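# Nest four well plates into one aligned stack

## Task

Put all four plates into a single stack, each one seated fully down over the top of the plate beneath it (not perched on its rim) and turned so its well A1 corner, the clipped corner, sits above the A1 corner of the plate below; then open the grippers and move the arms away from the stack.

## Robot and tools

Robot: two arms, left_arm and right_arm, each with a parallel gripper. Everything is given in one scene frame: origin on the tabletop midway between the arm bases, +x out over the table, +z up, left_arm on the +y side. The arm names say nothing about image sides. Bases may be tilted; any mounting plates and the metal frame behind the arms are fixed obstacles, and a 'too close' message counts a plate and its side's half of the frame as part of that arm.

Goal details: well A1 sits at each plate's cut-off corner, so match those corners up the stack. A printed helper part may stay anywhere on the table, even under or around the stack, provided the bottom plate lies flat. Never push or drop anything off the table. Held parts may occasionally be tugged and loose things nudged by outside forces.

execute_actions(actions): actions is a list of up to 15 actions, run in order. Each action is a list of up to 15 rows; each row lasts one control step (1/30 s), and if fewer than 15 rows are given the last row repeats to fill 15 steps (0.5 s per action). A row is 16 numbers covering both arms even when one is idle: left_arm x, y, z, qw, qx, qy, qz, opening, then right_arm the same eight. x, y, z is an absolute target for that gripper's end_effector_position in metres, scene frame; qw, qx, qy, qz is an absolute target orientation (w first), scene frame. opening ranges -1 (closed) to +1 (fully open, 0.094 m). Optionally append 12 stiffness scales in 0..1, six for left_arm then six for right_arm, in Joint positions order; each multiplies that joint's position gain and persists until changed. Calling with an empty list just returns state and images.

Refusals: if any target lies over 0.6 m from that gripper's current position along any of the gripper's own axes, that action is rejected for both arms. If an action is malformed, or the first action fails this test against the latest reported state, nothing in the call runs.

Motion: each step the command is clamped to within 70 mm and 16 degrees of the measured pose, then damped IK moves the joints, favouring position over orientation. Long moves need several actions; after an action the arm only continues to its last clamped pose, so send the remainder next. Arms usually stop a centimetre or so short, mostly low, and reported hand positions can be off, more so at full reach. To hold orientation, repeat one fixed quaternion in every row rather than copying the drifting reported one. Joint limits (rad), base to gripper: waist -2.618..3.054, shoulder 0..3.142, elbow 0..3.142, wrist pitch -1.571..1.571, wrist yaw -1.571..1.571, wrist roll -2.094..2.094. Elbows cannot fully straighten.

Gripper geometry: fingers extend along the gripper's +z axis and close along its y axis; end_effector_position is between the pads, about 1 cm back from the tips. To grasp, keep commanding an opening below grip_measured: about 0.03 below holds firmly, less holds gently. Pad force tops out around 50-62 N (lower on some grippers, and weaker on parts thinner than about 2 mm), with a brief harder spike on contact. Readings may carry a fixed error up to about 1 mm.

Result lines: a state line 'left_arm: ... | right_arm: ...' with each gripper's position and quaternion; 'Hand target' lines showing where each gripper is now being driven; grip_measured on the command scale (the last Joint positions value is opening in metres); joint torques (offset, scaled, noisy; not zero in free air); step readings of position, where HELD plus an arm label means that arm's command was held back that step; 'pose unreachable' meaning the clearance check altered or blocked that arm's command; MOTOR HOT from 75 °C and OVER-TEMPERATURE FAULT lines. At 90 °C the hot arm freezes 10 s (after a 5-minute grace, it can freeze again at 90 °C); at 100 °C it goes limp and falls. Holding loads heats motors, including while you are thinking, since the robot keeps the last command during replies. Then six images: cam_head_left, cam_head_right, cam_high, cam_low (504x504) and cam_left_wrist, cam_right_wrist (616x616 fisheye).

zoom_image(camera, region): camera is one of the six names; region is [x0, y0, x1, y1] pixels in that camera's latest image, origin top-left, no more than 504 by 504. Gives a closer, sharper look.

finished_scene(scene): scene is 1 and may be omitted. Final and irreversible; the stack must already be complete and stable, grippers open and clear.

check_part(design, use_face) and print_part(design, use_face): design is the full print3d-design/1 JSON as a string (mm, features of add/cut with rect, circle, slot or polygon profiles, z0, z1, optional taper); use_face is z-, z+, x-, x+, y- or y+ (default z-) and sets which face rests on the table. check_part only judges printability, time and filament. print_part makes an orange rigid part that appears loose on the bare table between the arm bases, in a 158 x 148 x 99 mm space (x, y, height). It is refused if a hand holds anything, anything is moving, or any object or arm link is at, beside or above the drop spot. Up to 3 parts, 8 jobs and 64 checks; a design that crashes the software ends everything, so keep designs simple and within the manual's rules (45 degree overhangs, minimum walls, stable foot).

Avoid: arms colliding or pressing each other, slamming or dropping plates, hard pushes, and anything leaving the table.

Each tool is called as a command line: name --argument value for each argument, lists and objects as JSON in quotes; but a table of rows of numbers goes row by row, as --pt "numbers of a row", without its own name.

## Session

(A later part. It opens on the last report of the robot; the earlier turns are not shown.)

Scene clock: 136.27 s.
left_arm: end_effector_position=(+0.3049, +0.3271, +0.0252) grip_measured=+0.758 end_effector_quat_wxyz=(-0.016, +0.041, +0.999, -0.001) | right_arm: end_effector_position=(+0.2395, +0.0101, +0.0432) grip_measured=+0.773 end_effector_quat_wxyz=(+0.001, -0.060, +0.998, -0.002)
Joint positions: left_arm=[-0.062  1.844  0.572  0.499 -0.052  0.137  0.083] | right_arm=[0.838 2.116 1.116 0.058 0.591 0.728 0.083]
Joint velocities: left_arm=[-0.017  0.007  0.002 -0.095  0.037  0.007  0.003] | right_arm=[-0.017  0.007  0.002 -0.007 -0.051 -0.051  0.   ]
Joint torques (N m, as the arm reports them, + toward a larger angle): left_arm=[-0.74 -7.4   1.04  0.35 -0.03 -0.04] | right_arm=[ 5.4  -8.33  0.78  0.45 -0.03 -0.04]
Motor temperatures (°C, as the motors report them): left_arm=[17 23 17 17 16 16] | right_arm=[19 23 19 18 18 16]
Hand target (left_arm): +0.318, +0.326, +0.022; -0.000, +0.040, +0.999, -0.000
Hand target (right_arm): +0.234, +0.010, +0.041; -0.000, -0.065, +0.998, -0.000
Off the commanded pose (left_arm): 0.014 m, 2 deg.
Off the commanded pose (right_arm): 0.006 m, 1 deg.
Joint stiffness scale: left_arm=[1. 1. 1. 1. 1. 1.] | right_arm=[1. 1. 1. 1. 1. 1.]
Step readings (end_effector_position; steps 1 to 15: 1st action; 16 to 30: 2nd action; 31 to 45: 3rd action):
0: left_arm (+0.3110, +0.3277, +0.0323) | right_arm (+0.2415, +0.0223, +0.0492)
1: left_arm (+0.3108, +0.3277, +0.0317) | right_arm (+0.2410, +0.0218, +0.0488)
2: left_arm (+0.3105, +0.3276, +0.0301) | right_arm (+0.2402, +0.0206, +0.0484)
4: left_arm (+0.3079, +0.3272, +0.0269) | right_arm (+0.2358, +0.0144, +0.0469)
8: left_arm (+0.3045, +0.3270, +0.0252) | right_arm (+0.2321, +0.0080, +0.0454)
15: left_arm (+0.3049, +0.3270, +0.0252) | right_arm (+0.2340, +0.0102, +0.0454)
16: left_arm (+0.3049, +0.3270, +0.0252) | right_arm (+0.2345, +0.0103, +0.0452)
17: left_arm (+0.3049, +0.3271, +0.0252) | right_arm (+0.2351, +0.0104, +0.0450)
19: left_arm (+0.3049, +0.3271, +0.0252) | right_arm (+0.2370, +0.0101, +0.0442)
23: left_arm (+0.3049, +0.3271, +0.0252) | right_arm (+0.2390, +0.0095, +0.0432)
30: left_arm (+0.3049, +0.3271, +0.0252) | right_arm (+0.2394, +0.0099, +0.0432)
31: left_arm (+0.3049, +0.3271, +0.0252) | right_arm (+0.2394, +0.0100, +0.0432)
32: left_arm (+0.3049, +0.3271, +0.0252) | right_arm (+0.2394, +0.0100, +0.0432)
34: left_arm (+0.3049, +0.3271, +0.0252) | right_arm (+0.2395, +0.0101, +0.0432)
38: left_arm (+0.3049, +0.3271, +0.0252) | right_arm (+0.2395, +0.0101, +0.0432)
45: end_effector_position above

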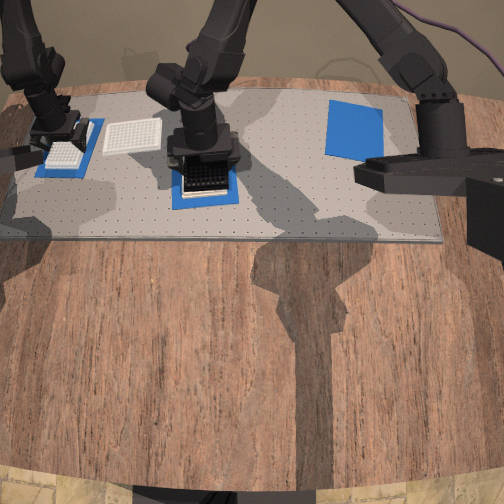

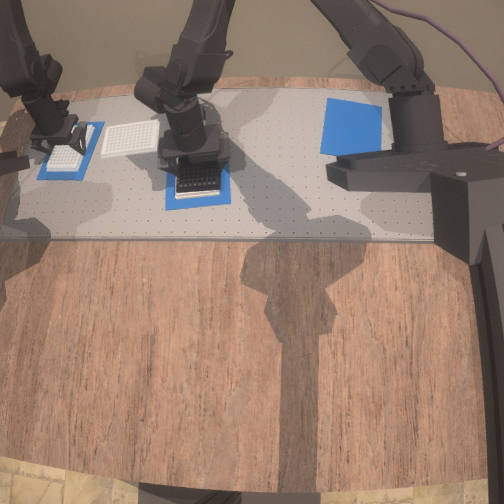

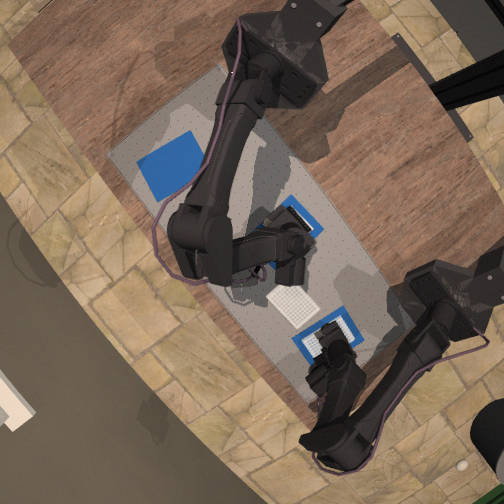

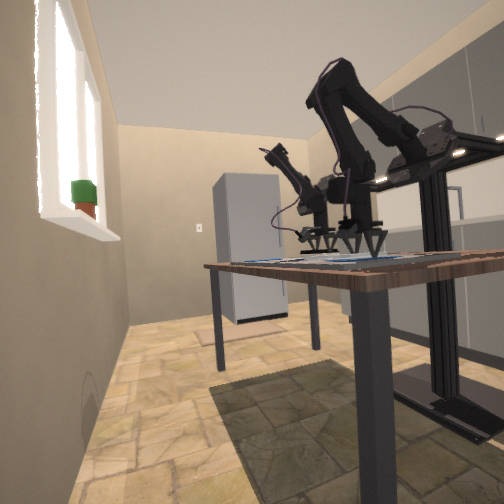

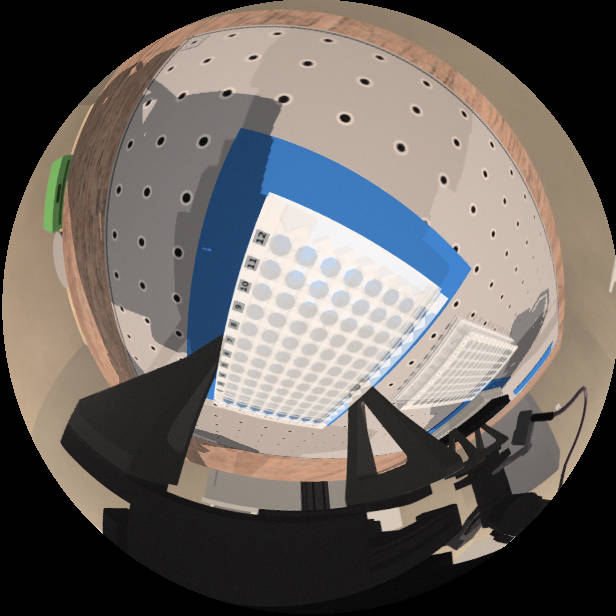

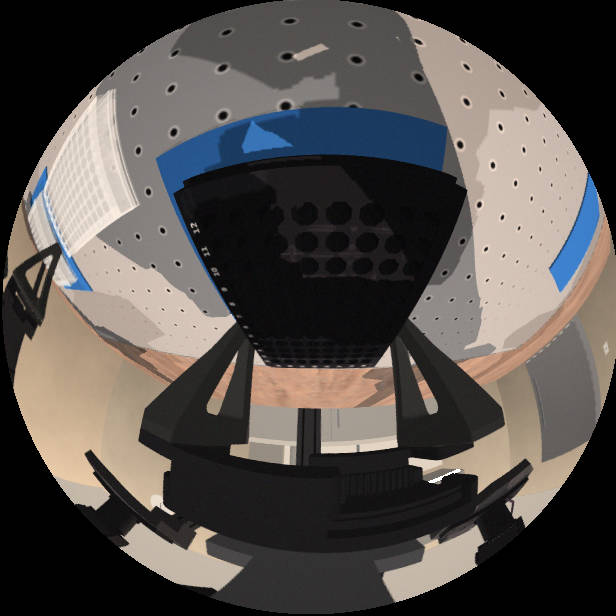

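execute_actions --actions '[[[0.318,0.326,0.022,0,0.04,1,0,0.72,0.232,0.016,0.041,0,-0.078,1,0,0.73]],[[0.318,0.326,0.022,0,0.04,1,0,0.72,0.232,0.016,0.039,0,-0.078,1,0,0.73]]]'

zoom_image --camera "cam_head_left" --region '[165,150,245,215]'

zoom_image --camera "cam_high" --region '[260,190,330,260]'

Scene clock: 142.17 s.
left_arm: end_effector_position=(+0.3049, +0.3271, +0.0252) grip_measured=+0.758 end_effector_quat_wxyz=(-0.016, +0.041, +0.999, -0.001) | right_arm: end_effector_position=(+0.2360, +0.0085, +0.0403) grip_measured=+0.772 end_effector_quat_wxyz=(-0.001, -0.069, +0.998, -0.004)
Joint positions: left_arm=[-0.062  1.844  0.572  0.499 -0.052  0.137  0.083] | right_arm=[0.838 2.128 1.116 0.062 0.592 0.715 0.083]
Joint velocities: left_arm=[-0.012  0.012 -0.002  0.007  0.007  0.007  0.001] | right_arm=[-0.002 -0.007  0.002 -0.007 -0.022 -0.007 -0.   ]
Joint torques (N m, as the arm reports them, + toward a larger angle): left_arm=[-0.75 -7.41  1.04  0.35 -0.02 -0.04] | right_arm=[ 6.05 -7.56  3.3   0.3   0.   -0.09]
Motor temperatures (°C, as the motors report them): left_arm=[17 23 17 17 16 16] | right_arm=[19 23 19 18 18 16]
Hand target (left_arm): +0.318, +0.326, +0.022; -0.000, +0.040, +0.999, -0.000
Hand target (right_arm): +0.232, +0.016, +0.039; +0.000, -0.078, +0.997, +0.000
Off the commanded pose (left_arm): 0.014 m, 2 deg.
Off the commanded pose (right_arm): 0.009 m, 1 deg.
Joint stiffness scale: left_arm=[1. 1. 1. 1. 1. 1.] | right_arm=[1. 1. 1. 1. 1. 1.]
Step readings (end_effector_position; steps 1 to 15: 1st action; 16 to 30: 2nd action):
0: left_arm (+0.3049, +0.3271, +0.0252) | right_arm (+0.2395, +0.0101, +0.0432)
1: left_arm (+0.3049, +0.3271, +0.0252) | right_arm (+0.2390, +0.0099, +0.0428)
2: left_arm (+0.3049, +0.3271, +0.0252) | right_arm (+0.2383, +0.0096, +0.0423)
4: left_arm (+0.3049, +0.3271, +0.0252) | right_arm (+0.2358, +0.0085, +0.0405)
8: left_arm (+0.3049, +0.3271, +0.0252) | right_arm (+0.2358, +0.0085, +0.0404)
15: left_arm (+0.3049, +0.3271, +0.0252) | right_arm (+0.2359, +0.0084, +0.0404)
16: left_arm (+0.3049, +0.3271, +0.0252) | right_arm (+0.2359, +0.0084, +0.0404)
17: left_arm (+0.3049, +0.3271, +0.0252) | right_arm (+0.2359, +0.0084, +0.0404)
19: left_arm (+0.3049, +0.3271, +0.0252) | right_arm (+0.2359, +0.0084, +0.0404)
23: left_arm (+0.3049, +0.3271, +0.0252) | right_arm (+0.2359, +0.0084, +0.0404)
30: end_effector_position above

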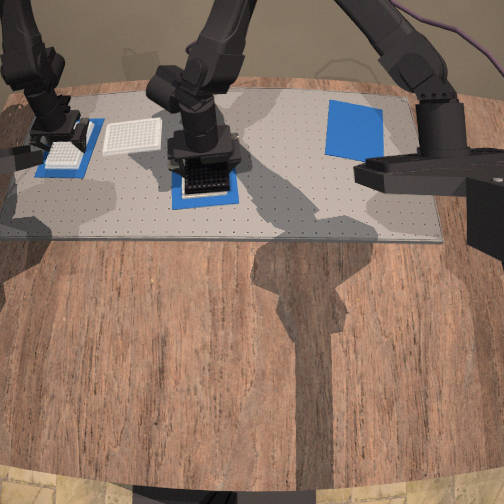

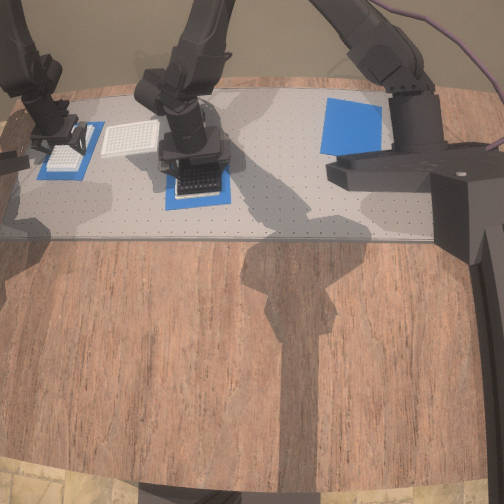

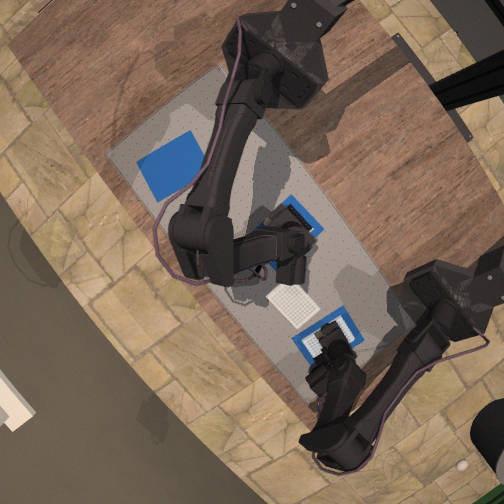

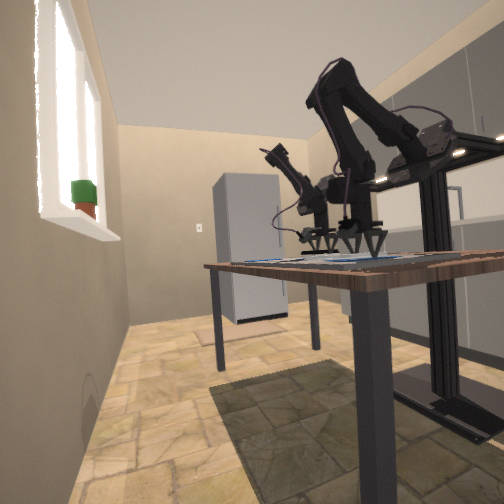

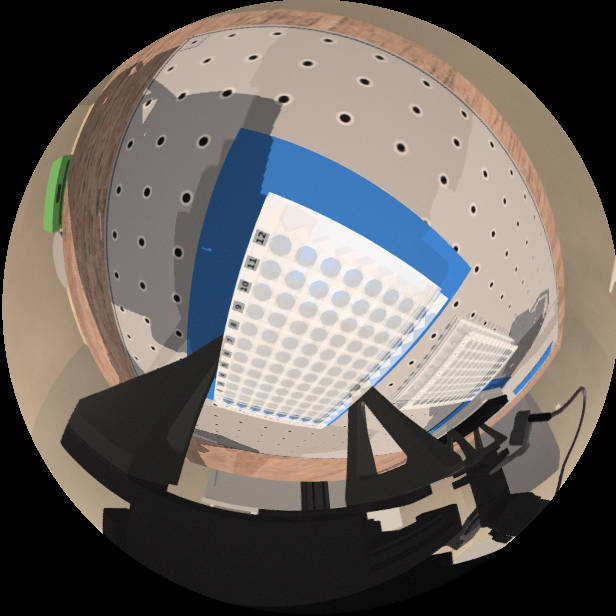

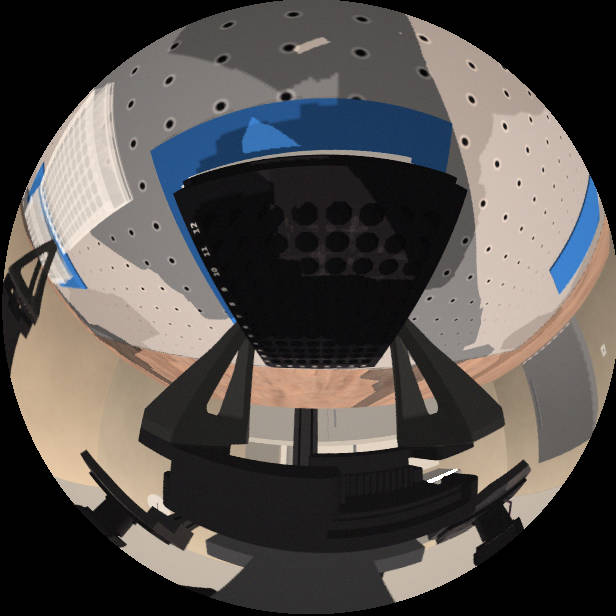

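Region (165, 150, 245, 215) of cam_head_left's 504x504 image, scaled by 6.300, with more detail than that image has; it fills the top 410 rows of this view, and the rest is white.

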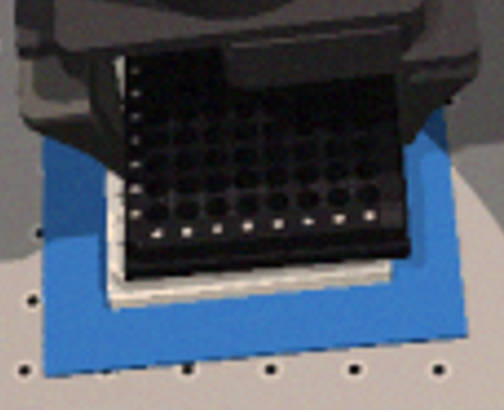

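Region (260, 190, 330, 260) of cam_high's 504x504 image, scaled by 7.200, with more detail than that image has.

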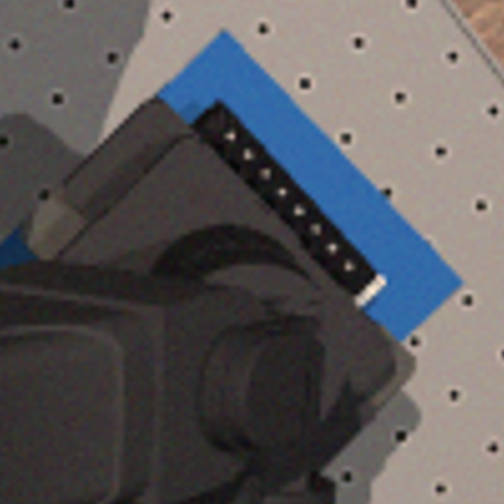

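execute_actions --actions '[[[0.318,0.326,0.022,0,0.04,1,0,0.72,0.234,0.019,0.041,0,-0.075,1,0,0.73],[0.318,0.326,0.022,0,0.04,1,0,0.72,0.234,0.020,0.041,0,-0.075,1,0,0.73],[0.318,0.326,0.022,0,0.04,1,0,0.72,0.235,0.021,0.041,0,-0.075,1,0,0.73],[0.318,0.326,0.022,0,0.04,1,0,0.72,0.235,0.022,0.041,0,-0.075,1,0,0.73]]]'

zoom_image --camera "cam_head_left" --region '[165,150,245,215]'

zoom_image --camera "cam_high" --region '[260,190,330,260]'

Scene clock: 149.13 s.
left_arm: end_effector_position=(+0.3049, +0.3271, +0.0252) grip_measured=+0.758 end_effector_quat_wxyz=(-0.016, +0.041, +0.999, -0.001) | right_arm: end_effector_position=(+0.2369, +0.0090, +0.0410) grip_measured=+0.772 end_effector_quat_wxyz=(-0.005, -0.072, +0.997, -0.008)
Joint positions: left_arm=[-0.062  1.844  0.572  0.499 -0.052  0.137  0.083] | right_arm=[0.838 2.128 1.132 0.033 0.592 0.715 0.083]
Joint velocities: left_arm=[ 0.002 -0.012 -0.022  0.007 -0.022 -0.007 -0.   ] | right_arm=[-0.017 -0.007  0.022  0.022  0.037 -0.081  0.   ]
Joint torques (N m, as the arm reports them, + toward a larger angle): left_arm=[-0.74 -7.42  1.04  0.35 -0.02 -0.04] | right_arm=[ 6.59 -7.57  4.47  0.29  0.05  0.04]
Motor temperatures (°C, as the motors report them): left_arm=[17 23 17 17 16 16] | right_arm=[19 22 19 18 18 16]
Hand target (left_arm): +0.318, +0.326, +0.022; -0.000, +0.040, +0.999, -0.000
Hand target (right_arm): +0.235, +0.022, +0.041; -0.000, -0.075, +0.997, +0.000
Off the commanded pose (left_arm): 0.014 m, 2 deg.
Off the commanded pose (right_arm): 0.013 m, 1 deg.
Joint stiffness scale: left_arm=[1. 1. 1. 1. 1. 1.] | right_arm=[1. 1. 1. 1. 1. 1.]
Step readings (end_effector_position):
0: left_arm (+0.3049, +0.3271, +0.0252) | right_arm (+0.2360, +0.0085, +0.0403)
1: left_arm (+0.3049, +0.3271, +0.0252) | right_arm (+0.2360, +0.0085, +0.0403)
2: left_arm (+0.3049, +0.3271, +0.0252) | right_arm (+0.2363, +0.0089, +0.0404)
4: left_arm (+0.3049, +0.3271, +0.0252) | right_arm (+0.2367, +0.0091, +0.0406)
8: left_arm (+0.3049, +0.3271, +0.0252) | right_arm (+0.2370, +0.0091, +0.0409)
15: end_effector_position above

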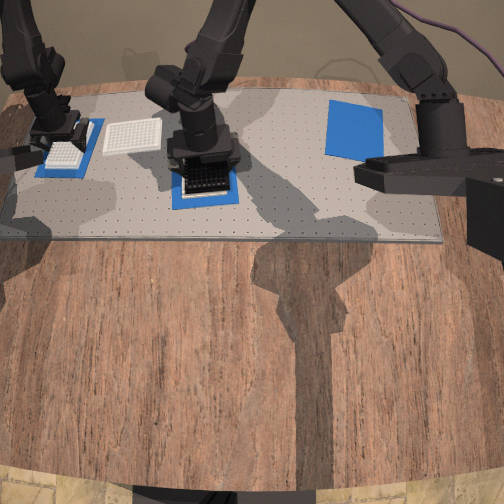

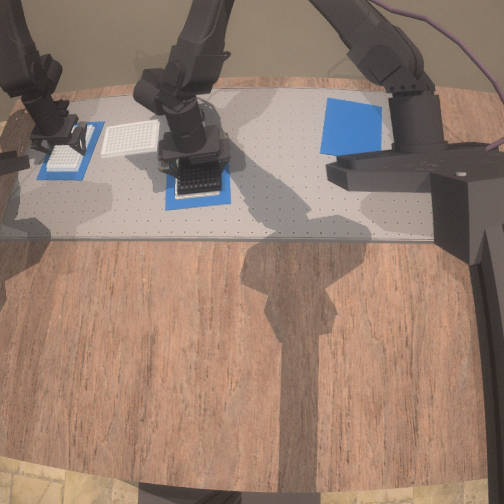

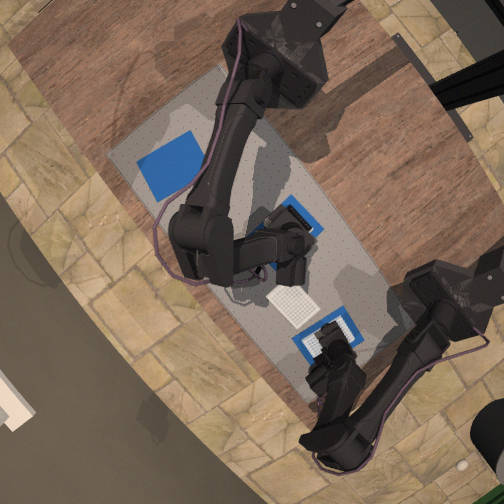

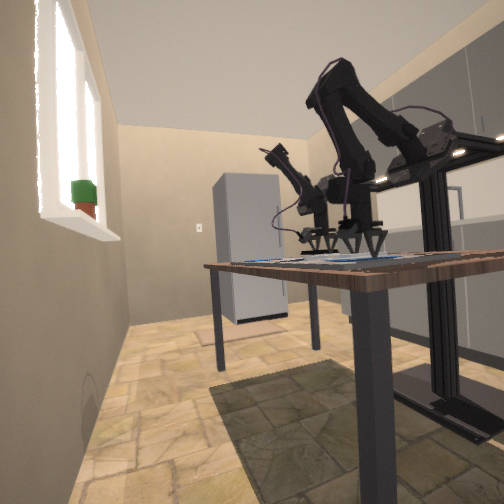

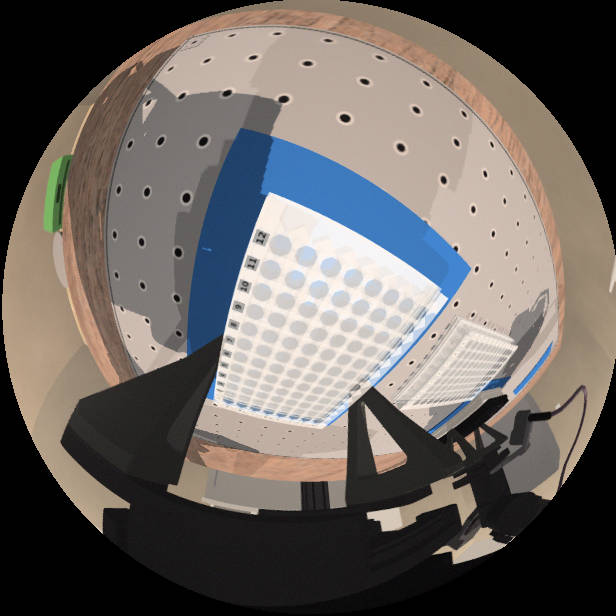

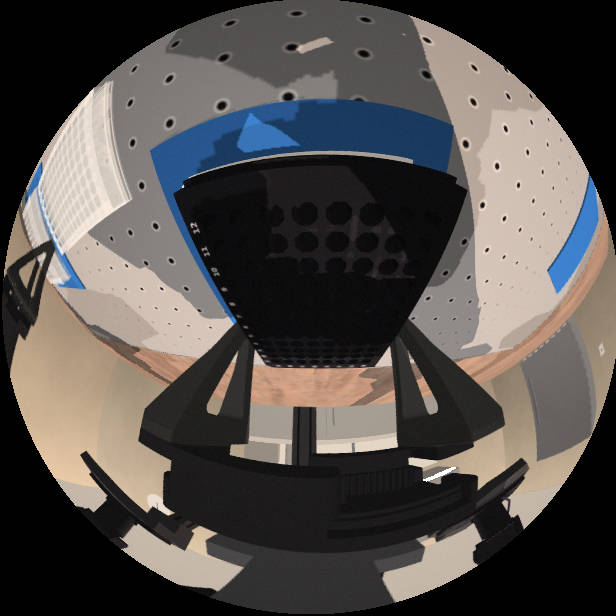

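Region (165, 150, 245, 215) of cam_head_left's 504x504 image, scaled by 6.300, with more detail than that image has; it fills the top 410 rows of this view, and the rest is white.

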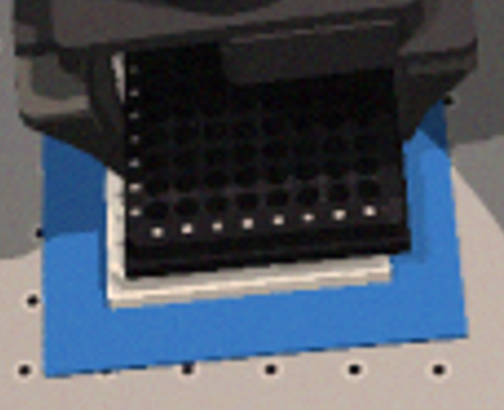

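Region (260, 190, 330, 260) of cam_high's 504x504 image, scaled by 7.200, with more detail than that image has.

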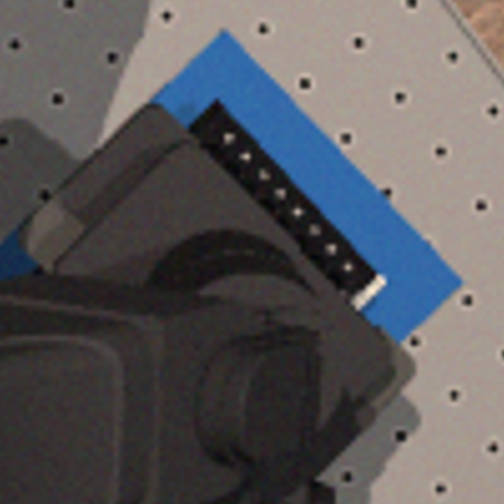

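execute_actions --actions '[[[0.318,0.326,0.022,0,0.04,1,0,0.72,0.236,0.027,0.044,0,-0.075,1,0,0.73]]]'

zoom_image --camera "cam_head_left" --region '[165,150,245,215]'

zoom_image --camera "cam_high" --region '[260,190,330,260]'

Scene clock: 155.63 s.
left_arm: end_effector_position=(+0.3049, +0.3271, +0.0252) grip_measured=+0.758 end_effector_quat_wxyz=(-0.016, +0.041, +0.999, -0.001) | right_arm: end_effector_position=(+0.2380, +0.0150, +0.0410) grip_measured=+0.772 end_effector_quat_wxyz=(-0.003, -0.072, +0.997, -0.006)
Joint positions: left_arm=[-0.062  1.844  0.572  0.499 -0.052  0.137  0.083] | right_arm=[0.845 2.137 1.155 0.021 0.595 0.719 0.083]
Joint velocities: left_arm=[ 0.007  0.002 -0.017 -0.007  0.037  0.037 -0.   ] | right_arm=[-0.012 -0.002  0.007  0.007 -0.051 -0.066 -0.001]
Joint torques (N m, as the arm reports them, + toward a larger angle): left_arm=[-0.74 -7.41  1.04  0.35 -0.03 -0.04] | right_arm=[ 6.95 -8.5   4.31  0.15  0.07  0.08]
Motor temperatures (°C, as the motors report them): left_arm=[16 23 17 17 16 16] | right_arm=[20 22 19 18 18 16]
Hand target (left_arm): +0.318, +0.326, +0.022; -0.000, +0.040, +0.999, -0.000
Hand target (right_arm): +0.236, +0.027, +0.044; +0.000, -0.075, +0.997, +0.000
Off the commanded pose (left_arm): 0.014 m, 2 deg.
Off the commanded pose (right_arm): 0.013 m, 1 deg.
Joint stiffness scale: left_arm=[1. 1. 1. 1. 1. 1.] | right_arm=[1. 1. 1. 1. 1. 1.]
Step readings (end_effector_position):
0: left_arm (+0.3049, +0.3271, +0.0252) | right_arm (+0.2370, +0.0091, +0.0410)
1: left_arm (+0.3049, +0.3271, +0.0252) | right_arm (+0.2371, +0.0093, +0.0412)
2: left_arm (+0.3049, +0.3271, +0.0252) | right_arm (+0.2373, +0.0101, +0.0413)
4: left_arm (+0.3049, +0.3271, +0.0252) | right_arm (+0.2379, +0.0132, +0.0414)
8: left_arm (+0.3049, +0.3271, +0.0252) | right_arm (+0.2379, +0.0151, +0.0410)
15: end_effector_position above

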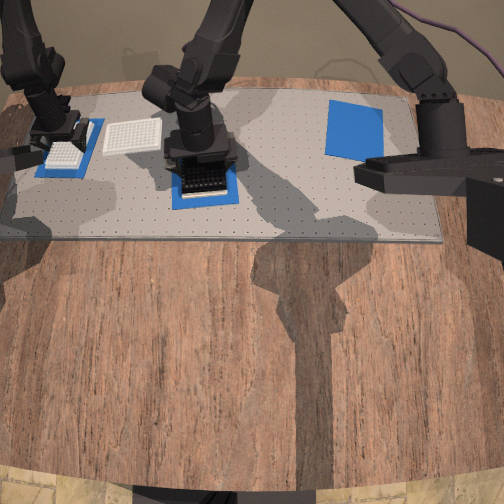

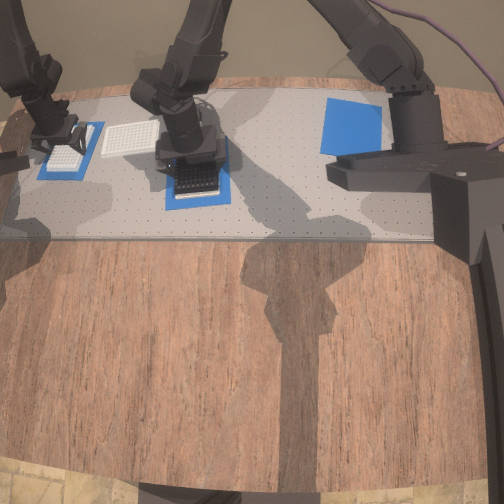

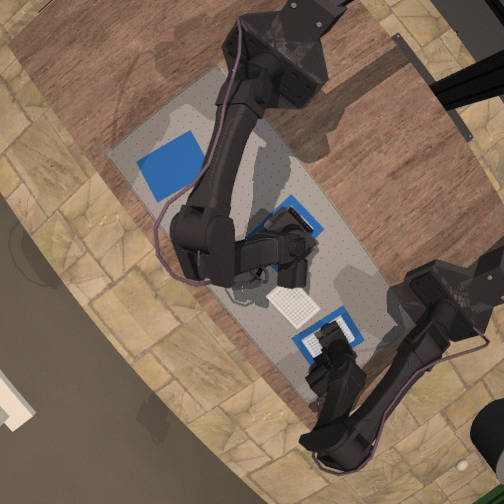

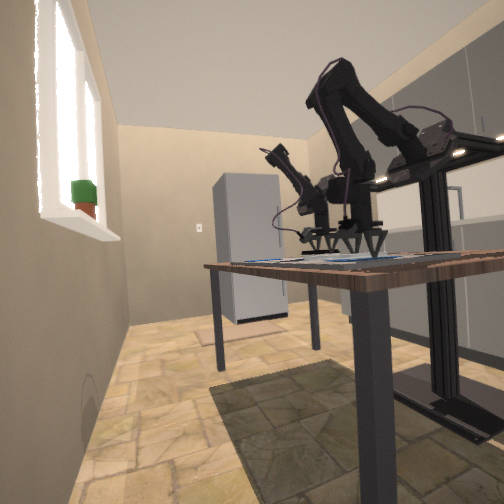

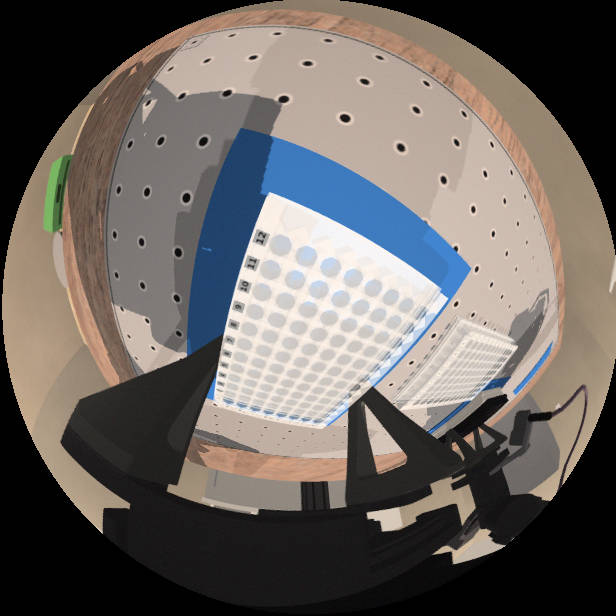

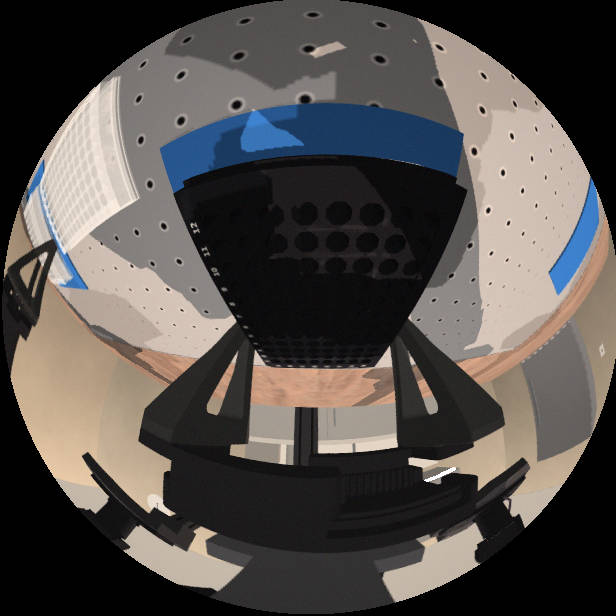

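Region (165, 150, 245, 215) of cam_head_left's 504x504 image, scaled by 6.300, with more detail than that image has; it fills the top 410 rows of this view, and the rest is white.

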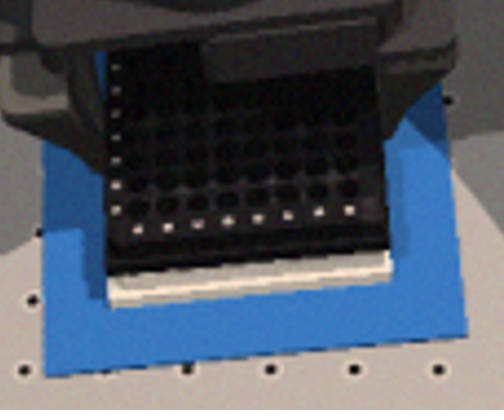

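Region (260, 190, 330, 260) of cam_high's 504x504 image, scaled by 7.200, with more detail than that image has.

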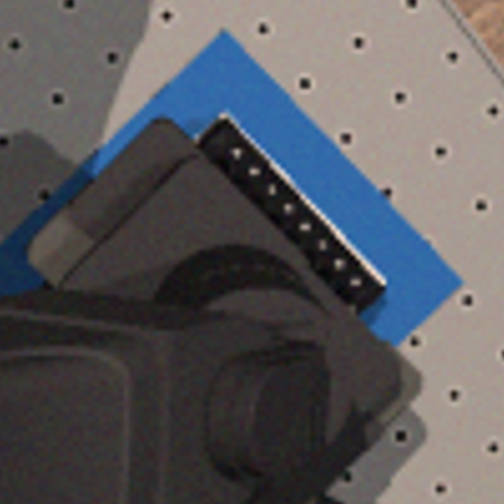

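Very close. Lower.

execute_actions --actions '[[[0.318,0.326,0.022,0,0.04,1,0,0.72,0.236,0.025,0.040,0,-0.075,1,0,0.73]],[[0.318,0.326,0.022,0,0.04,1,0,0.72,0.236,0.025,0.036,0,-0.075,1,0,0.73]]]'

zoom_image --camera "cam_head_left" --region '[165,150,245,215]'

zoom_image --camera "cam_high" --region '[260,190,330,260]'

Scene clock: 161.60 s.
left_arm: end_effector_position=(+0.3049, +0.3271, +0.0252) grip_measured=+0.758 end_effector_quat_wxyz=(-0.016, +0.041, +0.999, -0.001) | right_arm: end_effector_position=(+0.2364, +0.0161, +0.0380) grip_measured=+0.772 end_effector_quat_wxyz=(-0.003, -0.072, +0.997, -0.007)
Joint positions: left_arm=[-0.062  1.844  0.572  0.499 -0.052  0.137  0.083] | right_arm=[0.845 2.151 1.163 0.026 0.596 0.719 0.083]
Joint velocities: left_arm=[-0.007 -0.007 -0.002 -0.007 -0.022  0.037 -0.001] | right_arm=[-0.017 -0.007 -0.017  0.007  0.022 -0.037  0.001]
Joint torques (N m, as the arm reports them, + toward a larger angle): left_arm=[-0.74 -7.41  1.04  0.35 -0.03 -0.04] | right_arm=[ 5.82 -7.74  4.01  0.34  0.01 -0.04]
Motor temperatures (°C, as the motors report them): left_arm=[16 23 17 17 16 16] | right_arm=[20 22 19 18 18 16]
Hand target (left_arm): +0.318, +0.326, +0.022; -0.000, +0.040, +0.999, -0.000
Hand target (right_arm): +0.236, +0.025, +0.036; +0.000, -0.075, +0.997, +0.000
Off the commanded pose (left_arm): 0.014 m, 2 deg.
Off the commanded pose (right_arm): 0.009 m, 1 deg.
Joint stiffness scale: left_arm=[1. 1. 1. 1. 1. 1.] | right_arm=[1. 1. 1. 1. 1. 1.]
Step readings (end_effector_position; steps 1 to 15: 1st action; 16 to 30: 2nd action):
0: left_arm (+0.3049, +0.3271, +0.0252) | right_arm (+0.2380, +0.0150, +0.0410)
1: left_arm (+0.3049, +0.3271, +0.0252) | right_arm (+0.2380, +0.0150, +0.0410)
2: left_arm (+0.3049, +0.3271, +0.0252) | right_arm (+0.2380, +0.0150, +0.0410)
4: left_arm (+0.3049, +0.3271, +0.0252) | right_arm (+0.2380, +0.0150, +0.0410)
8: left_arm (+0.3049, +0.3271, +0.0252) | right_arm (+0.2380, +0.0150, +0.0410)
15: left_arm (+0.3049, +0.3271, +0.0252) | right_arm (+0.2380, +0.0150, +0.0410)
16: left_arm (+0.3049, +0.3271, +0.0252) | right_arm (+0.2373, +0.0148, +0.0405)
17: left_arm (+0.3049, +0.3271, +0.0252) | right_arm (+0.2372, +0.0151, +0.0399)
19: left_arm (+0.3049, +0.3271, +0.0252) | right_arm (+0.2364, +0.0159, +0.0383)
23: left_arm (+0.3049, +0.3271, +0.0252) | right_arm (+0.2364, +0.0161, +0.0380)
30: end_effector_position above

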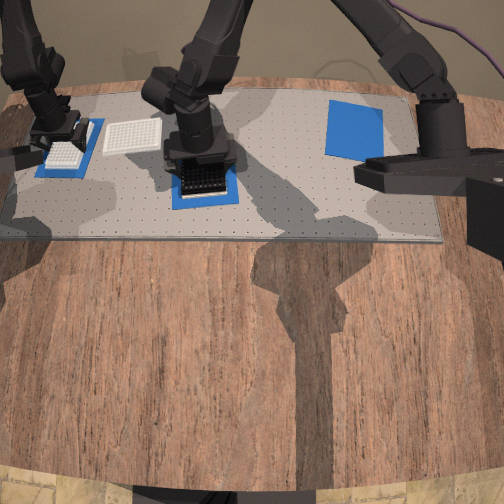

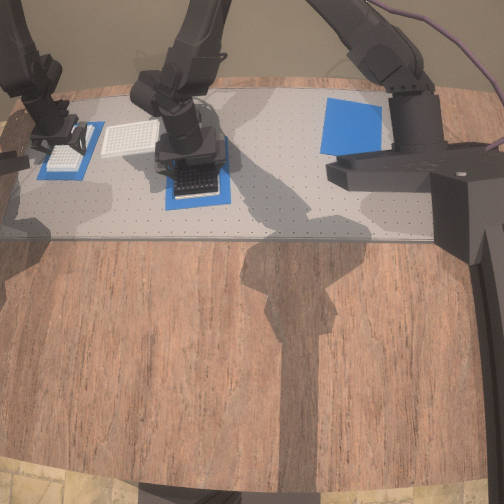

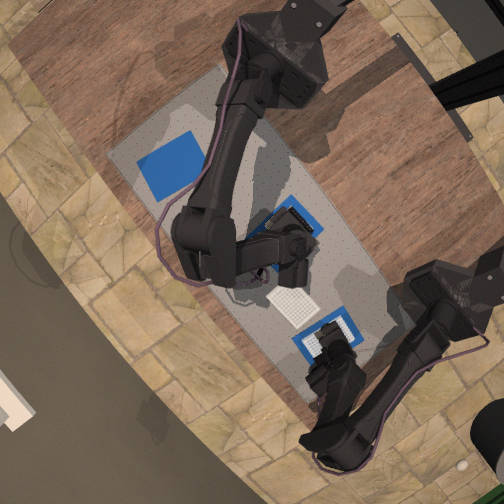

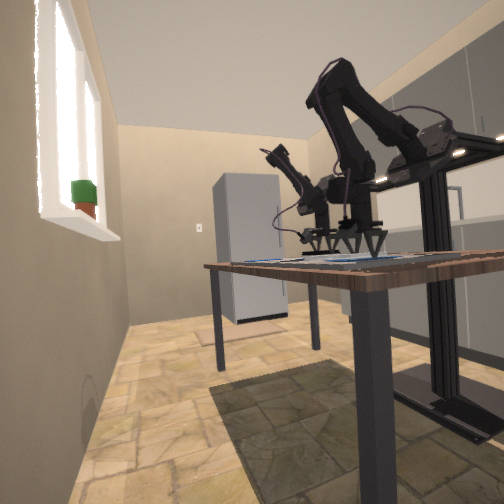

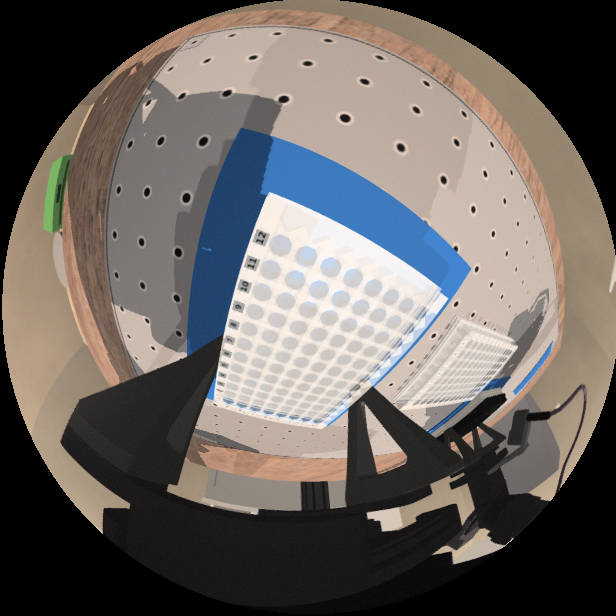

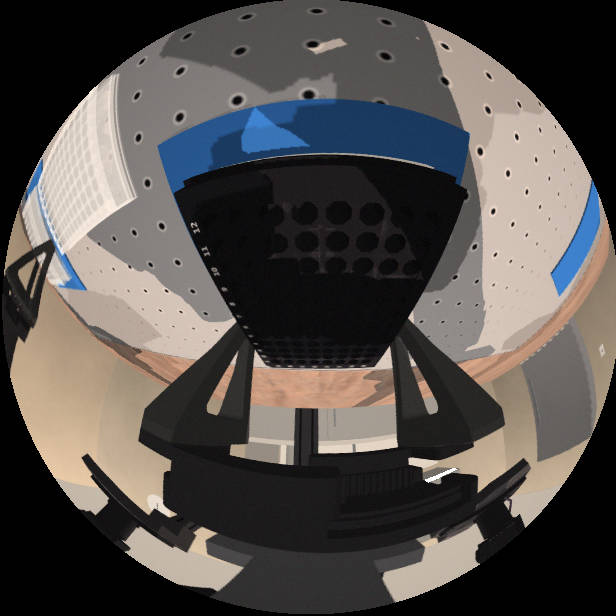

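Region (165, 150, 245, 215) of cam_head_left's 504x504 image, scaled by 6.300, with more detail than that image has; it fills the top 410 rows of this view, and the rest is white.

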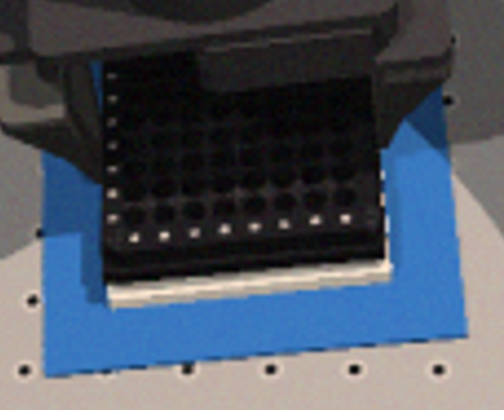

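Region (260, 190, 330, 260) of cam_high's 504x504 image, scaled by 7.200, with more detail than that image has.

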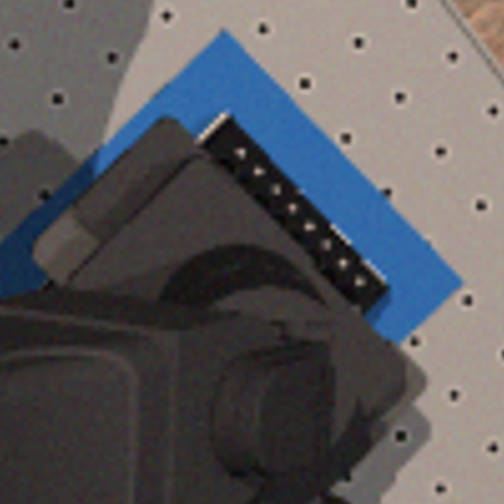

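execute_actions --actions '[[[0.318,0.326,0.022,0,0.04,1,0,0.72,0.237,0.019,0.035,0,-0.075,1,0,0.73]],[[0.318,0.326,0.022,0,0.04,1,0,0.72,0.237,0.014,0.035,0,-0.075,1,0,0.73]]]'

zoom_image --camera "cam_head_left" --region '[165,150,245,215]'

zoom_image --camera "cam_high" --region '[260,190,330,260]'

Scene clock: 170.37 s.
left_arm: end_effector_position=(+0.3049, +0.3271, +0.0252) grip_measured=+0.758 end_effector_quat_wxyz=(-0.016, +0.041, +0.999, -0.001) | right_arm: end_effector_position=(+0.2370, +0.0162, +0.0377) grip_measured=+0.772 end_effector_quat_wxyz=(-0.003, -0.075, +0.997, -0.006)
Joint positions: left_arm=[-0.062  1.844  0.572  0.499 -0.052  0.137  0.083] | right_arm=[0.843 2.151 1.163 0.029 0.594 0.71  0.083]
Joint velocities: left_arm=[ 0.007 -0.002 -0.012  0.037  0.007 -0.007 -0.001] | right_arm=[ 0.002 -0.027 -0.002 -0.051 -0.007  0.051  0.001]
Joint torques (N m, as the arm reports them, + toward a larger angle): left_arm=[-0.74 -7.42  1.03  0.35 -0.03 -0.04] | right_arm=[ 4.66 -9.56 -0.36  0.65 -0.08 -0.14]
Motor temperatures (°C, as the motors report them): left_arm=[16 23 17 17 16 16] | right_arm=[20 23 19 18 18 16]
Hand target (left_arm): +0.318, +0.326, +0.022; -0.000, +0.040, +0.999, -0.000
Hand target (right_arm): +0.237, +0.014, +0.035; +0.000, -0.075, +0.997, -0.001
Off the commanded pose (left_arm): 0.014 m, 2 deg.
Off the commanded pose (right_arm): 0.003 m, 1 deg.
Joint stiffness scale: left_arm=[1. 1. 1. 1. 1. 1.] | right_arm=[1. 1. 1. 1. 1. 1.]
Step readings (end_effector_position; steps 1 to 15: 1st action; 16 to 30: 2nd action):
0: left_arm (+0.3049, +0.3271, +0.0252) | right_arm (+0.2364, +0.0161, +0.0380)
1: left_arm (+0.3049, +0.3271, +0.0252) | right_arm (+0.2365, +0.0161, +0.0380)
2: left_arm (+0.3049, +0.3271, +0.0252) | right_arm (+0.2365, +0.0162, +0.0380)
4: left_arm (+0.3049, +0.3271, +0.0252) | right_arm (+0.2366, +0.0163, +0.0380)
8: left_arm (+0.3049, +0.3271, +0.0252) | right_arm (+0.2366, +0.0163, +0.0380)
15: left_arm (+0.3049, +0.3271, +0.0252) | right_arm (+0.2366, +0.0163, +0.0380)
16: left_arm (+0.3049, +0.3271, +0.0252) | right_arm (+0.2370, +0.0162, +0.0378)
17: left_arm (+0.3049, +0.3271, +0.0252) | right_arm (+0.2370, +0.0162, +0.0377)
19: left_arm (+0.3049, +0.3271, +0.0252) | right_arm (+0.2370, +0.0162, +0.0377)
23: left_arm (+0.3049, +0.3271, +0.0252) | right_arm (+0.2370, +0.0162, +0.0377)
30: end_effector_position above

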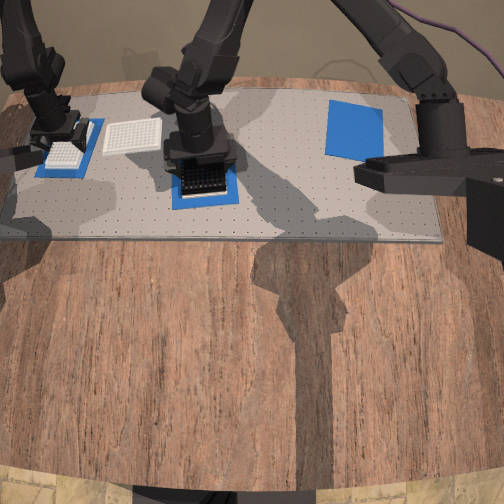

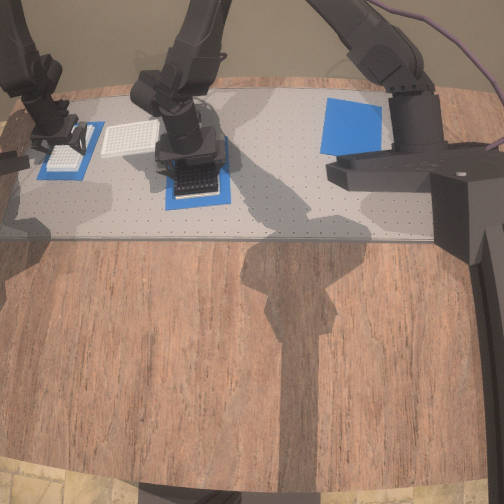

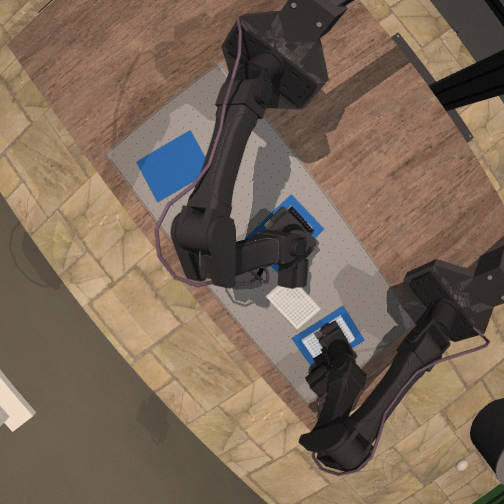

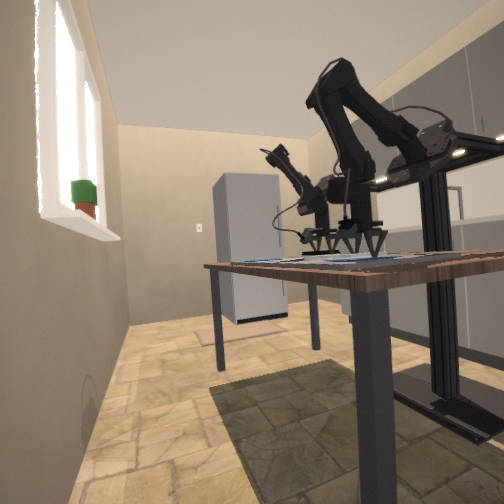

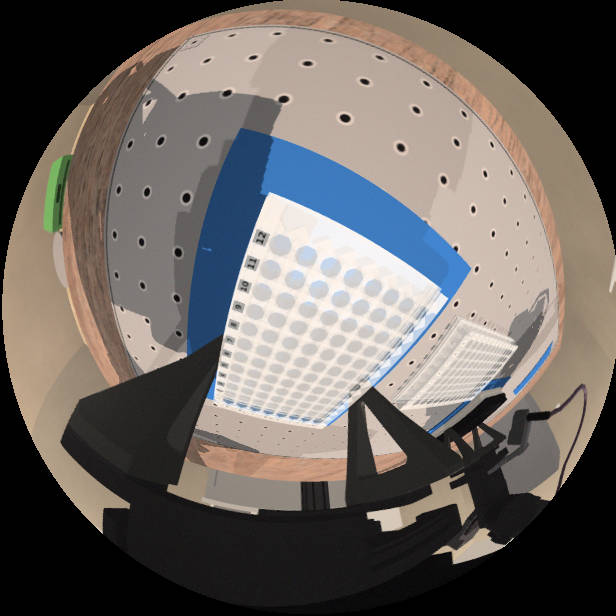

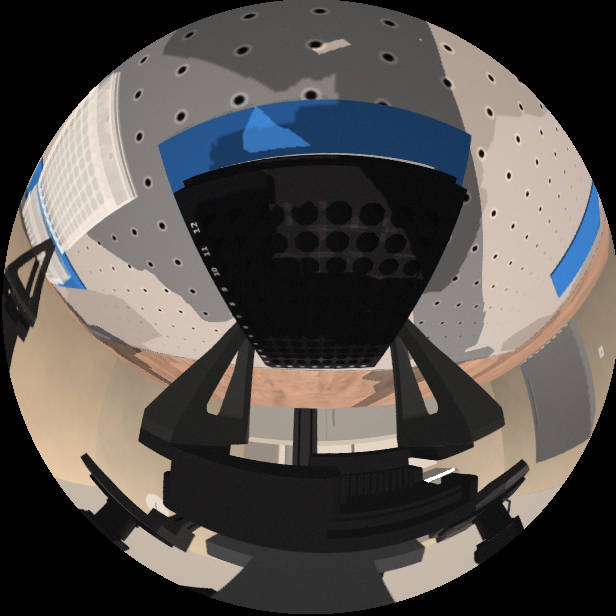

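Region (165, 150, 245, 215) of cam_head_left's 504x504 image, scaled by 6.300, with more detail than that image has; it fills the top 410 rows of this view, and the rest is white.

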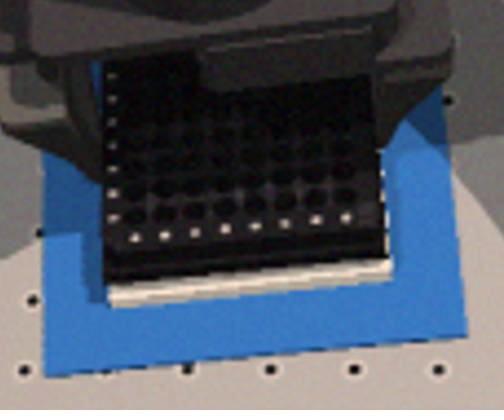

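Region (260, 190, 330, 260) of cam_high's 504x504 image, scaled by 7.200, with more detail than that image has.

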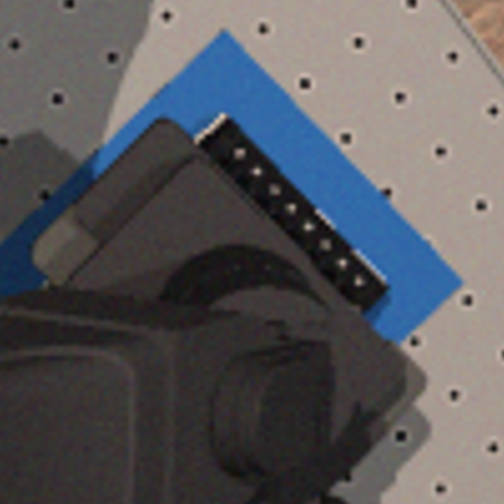

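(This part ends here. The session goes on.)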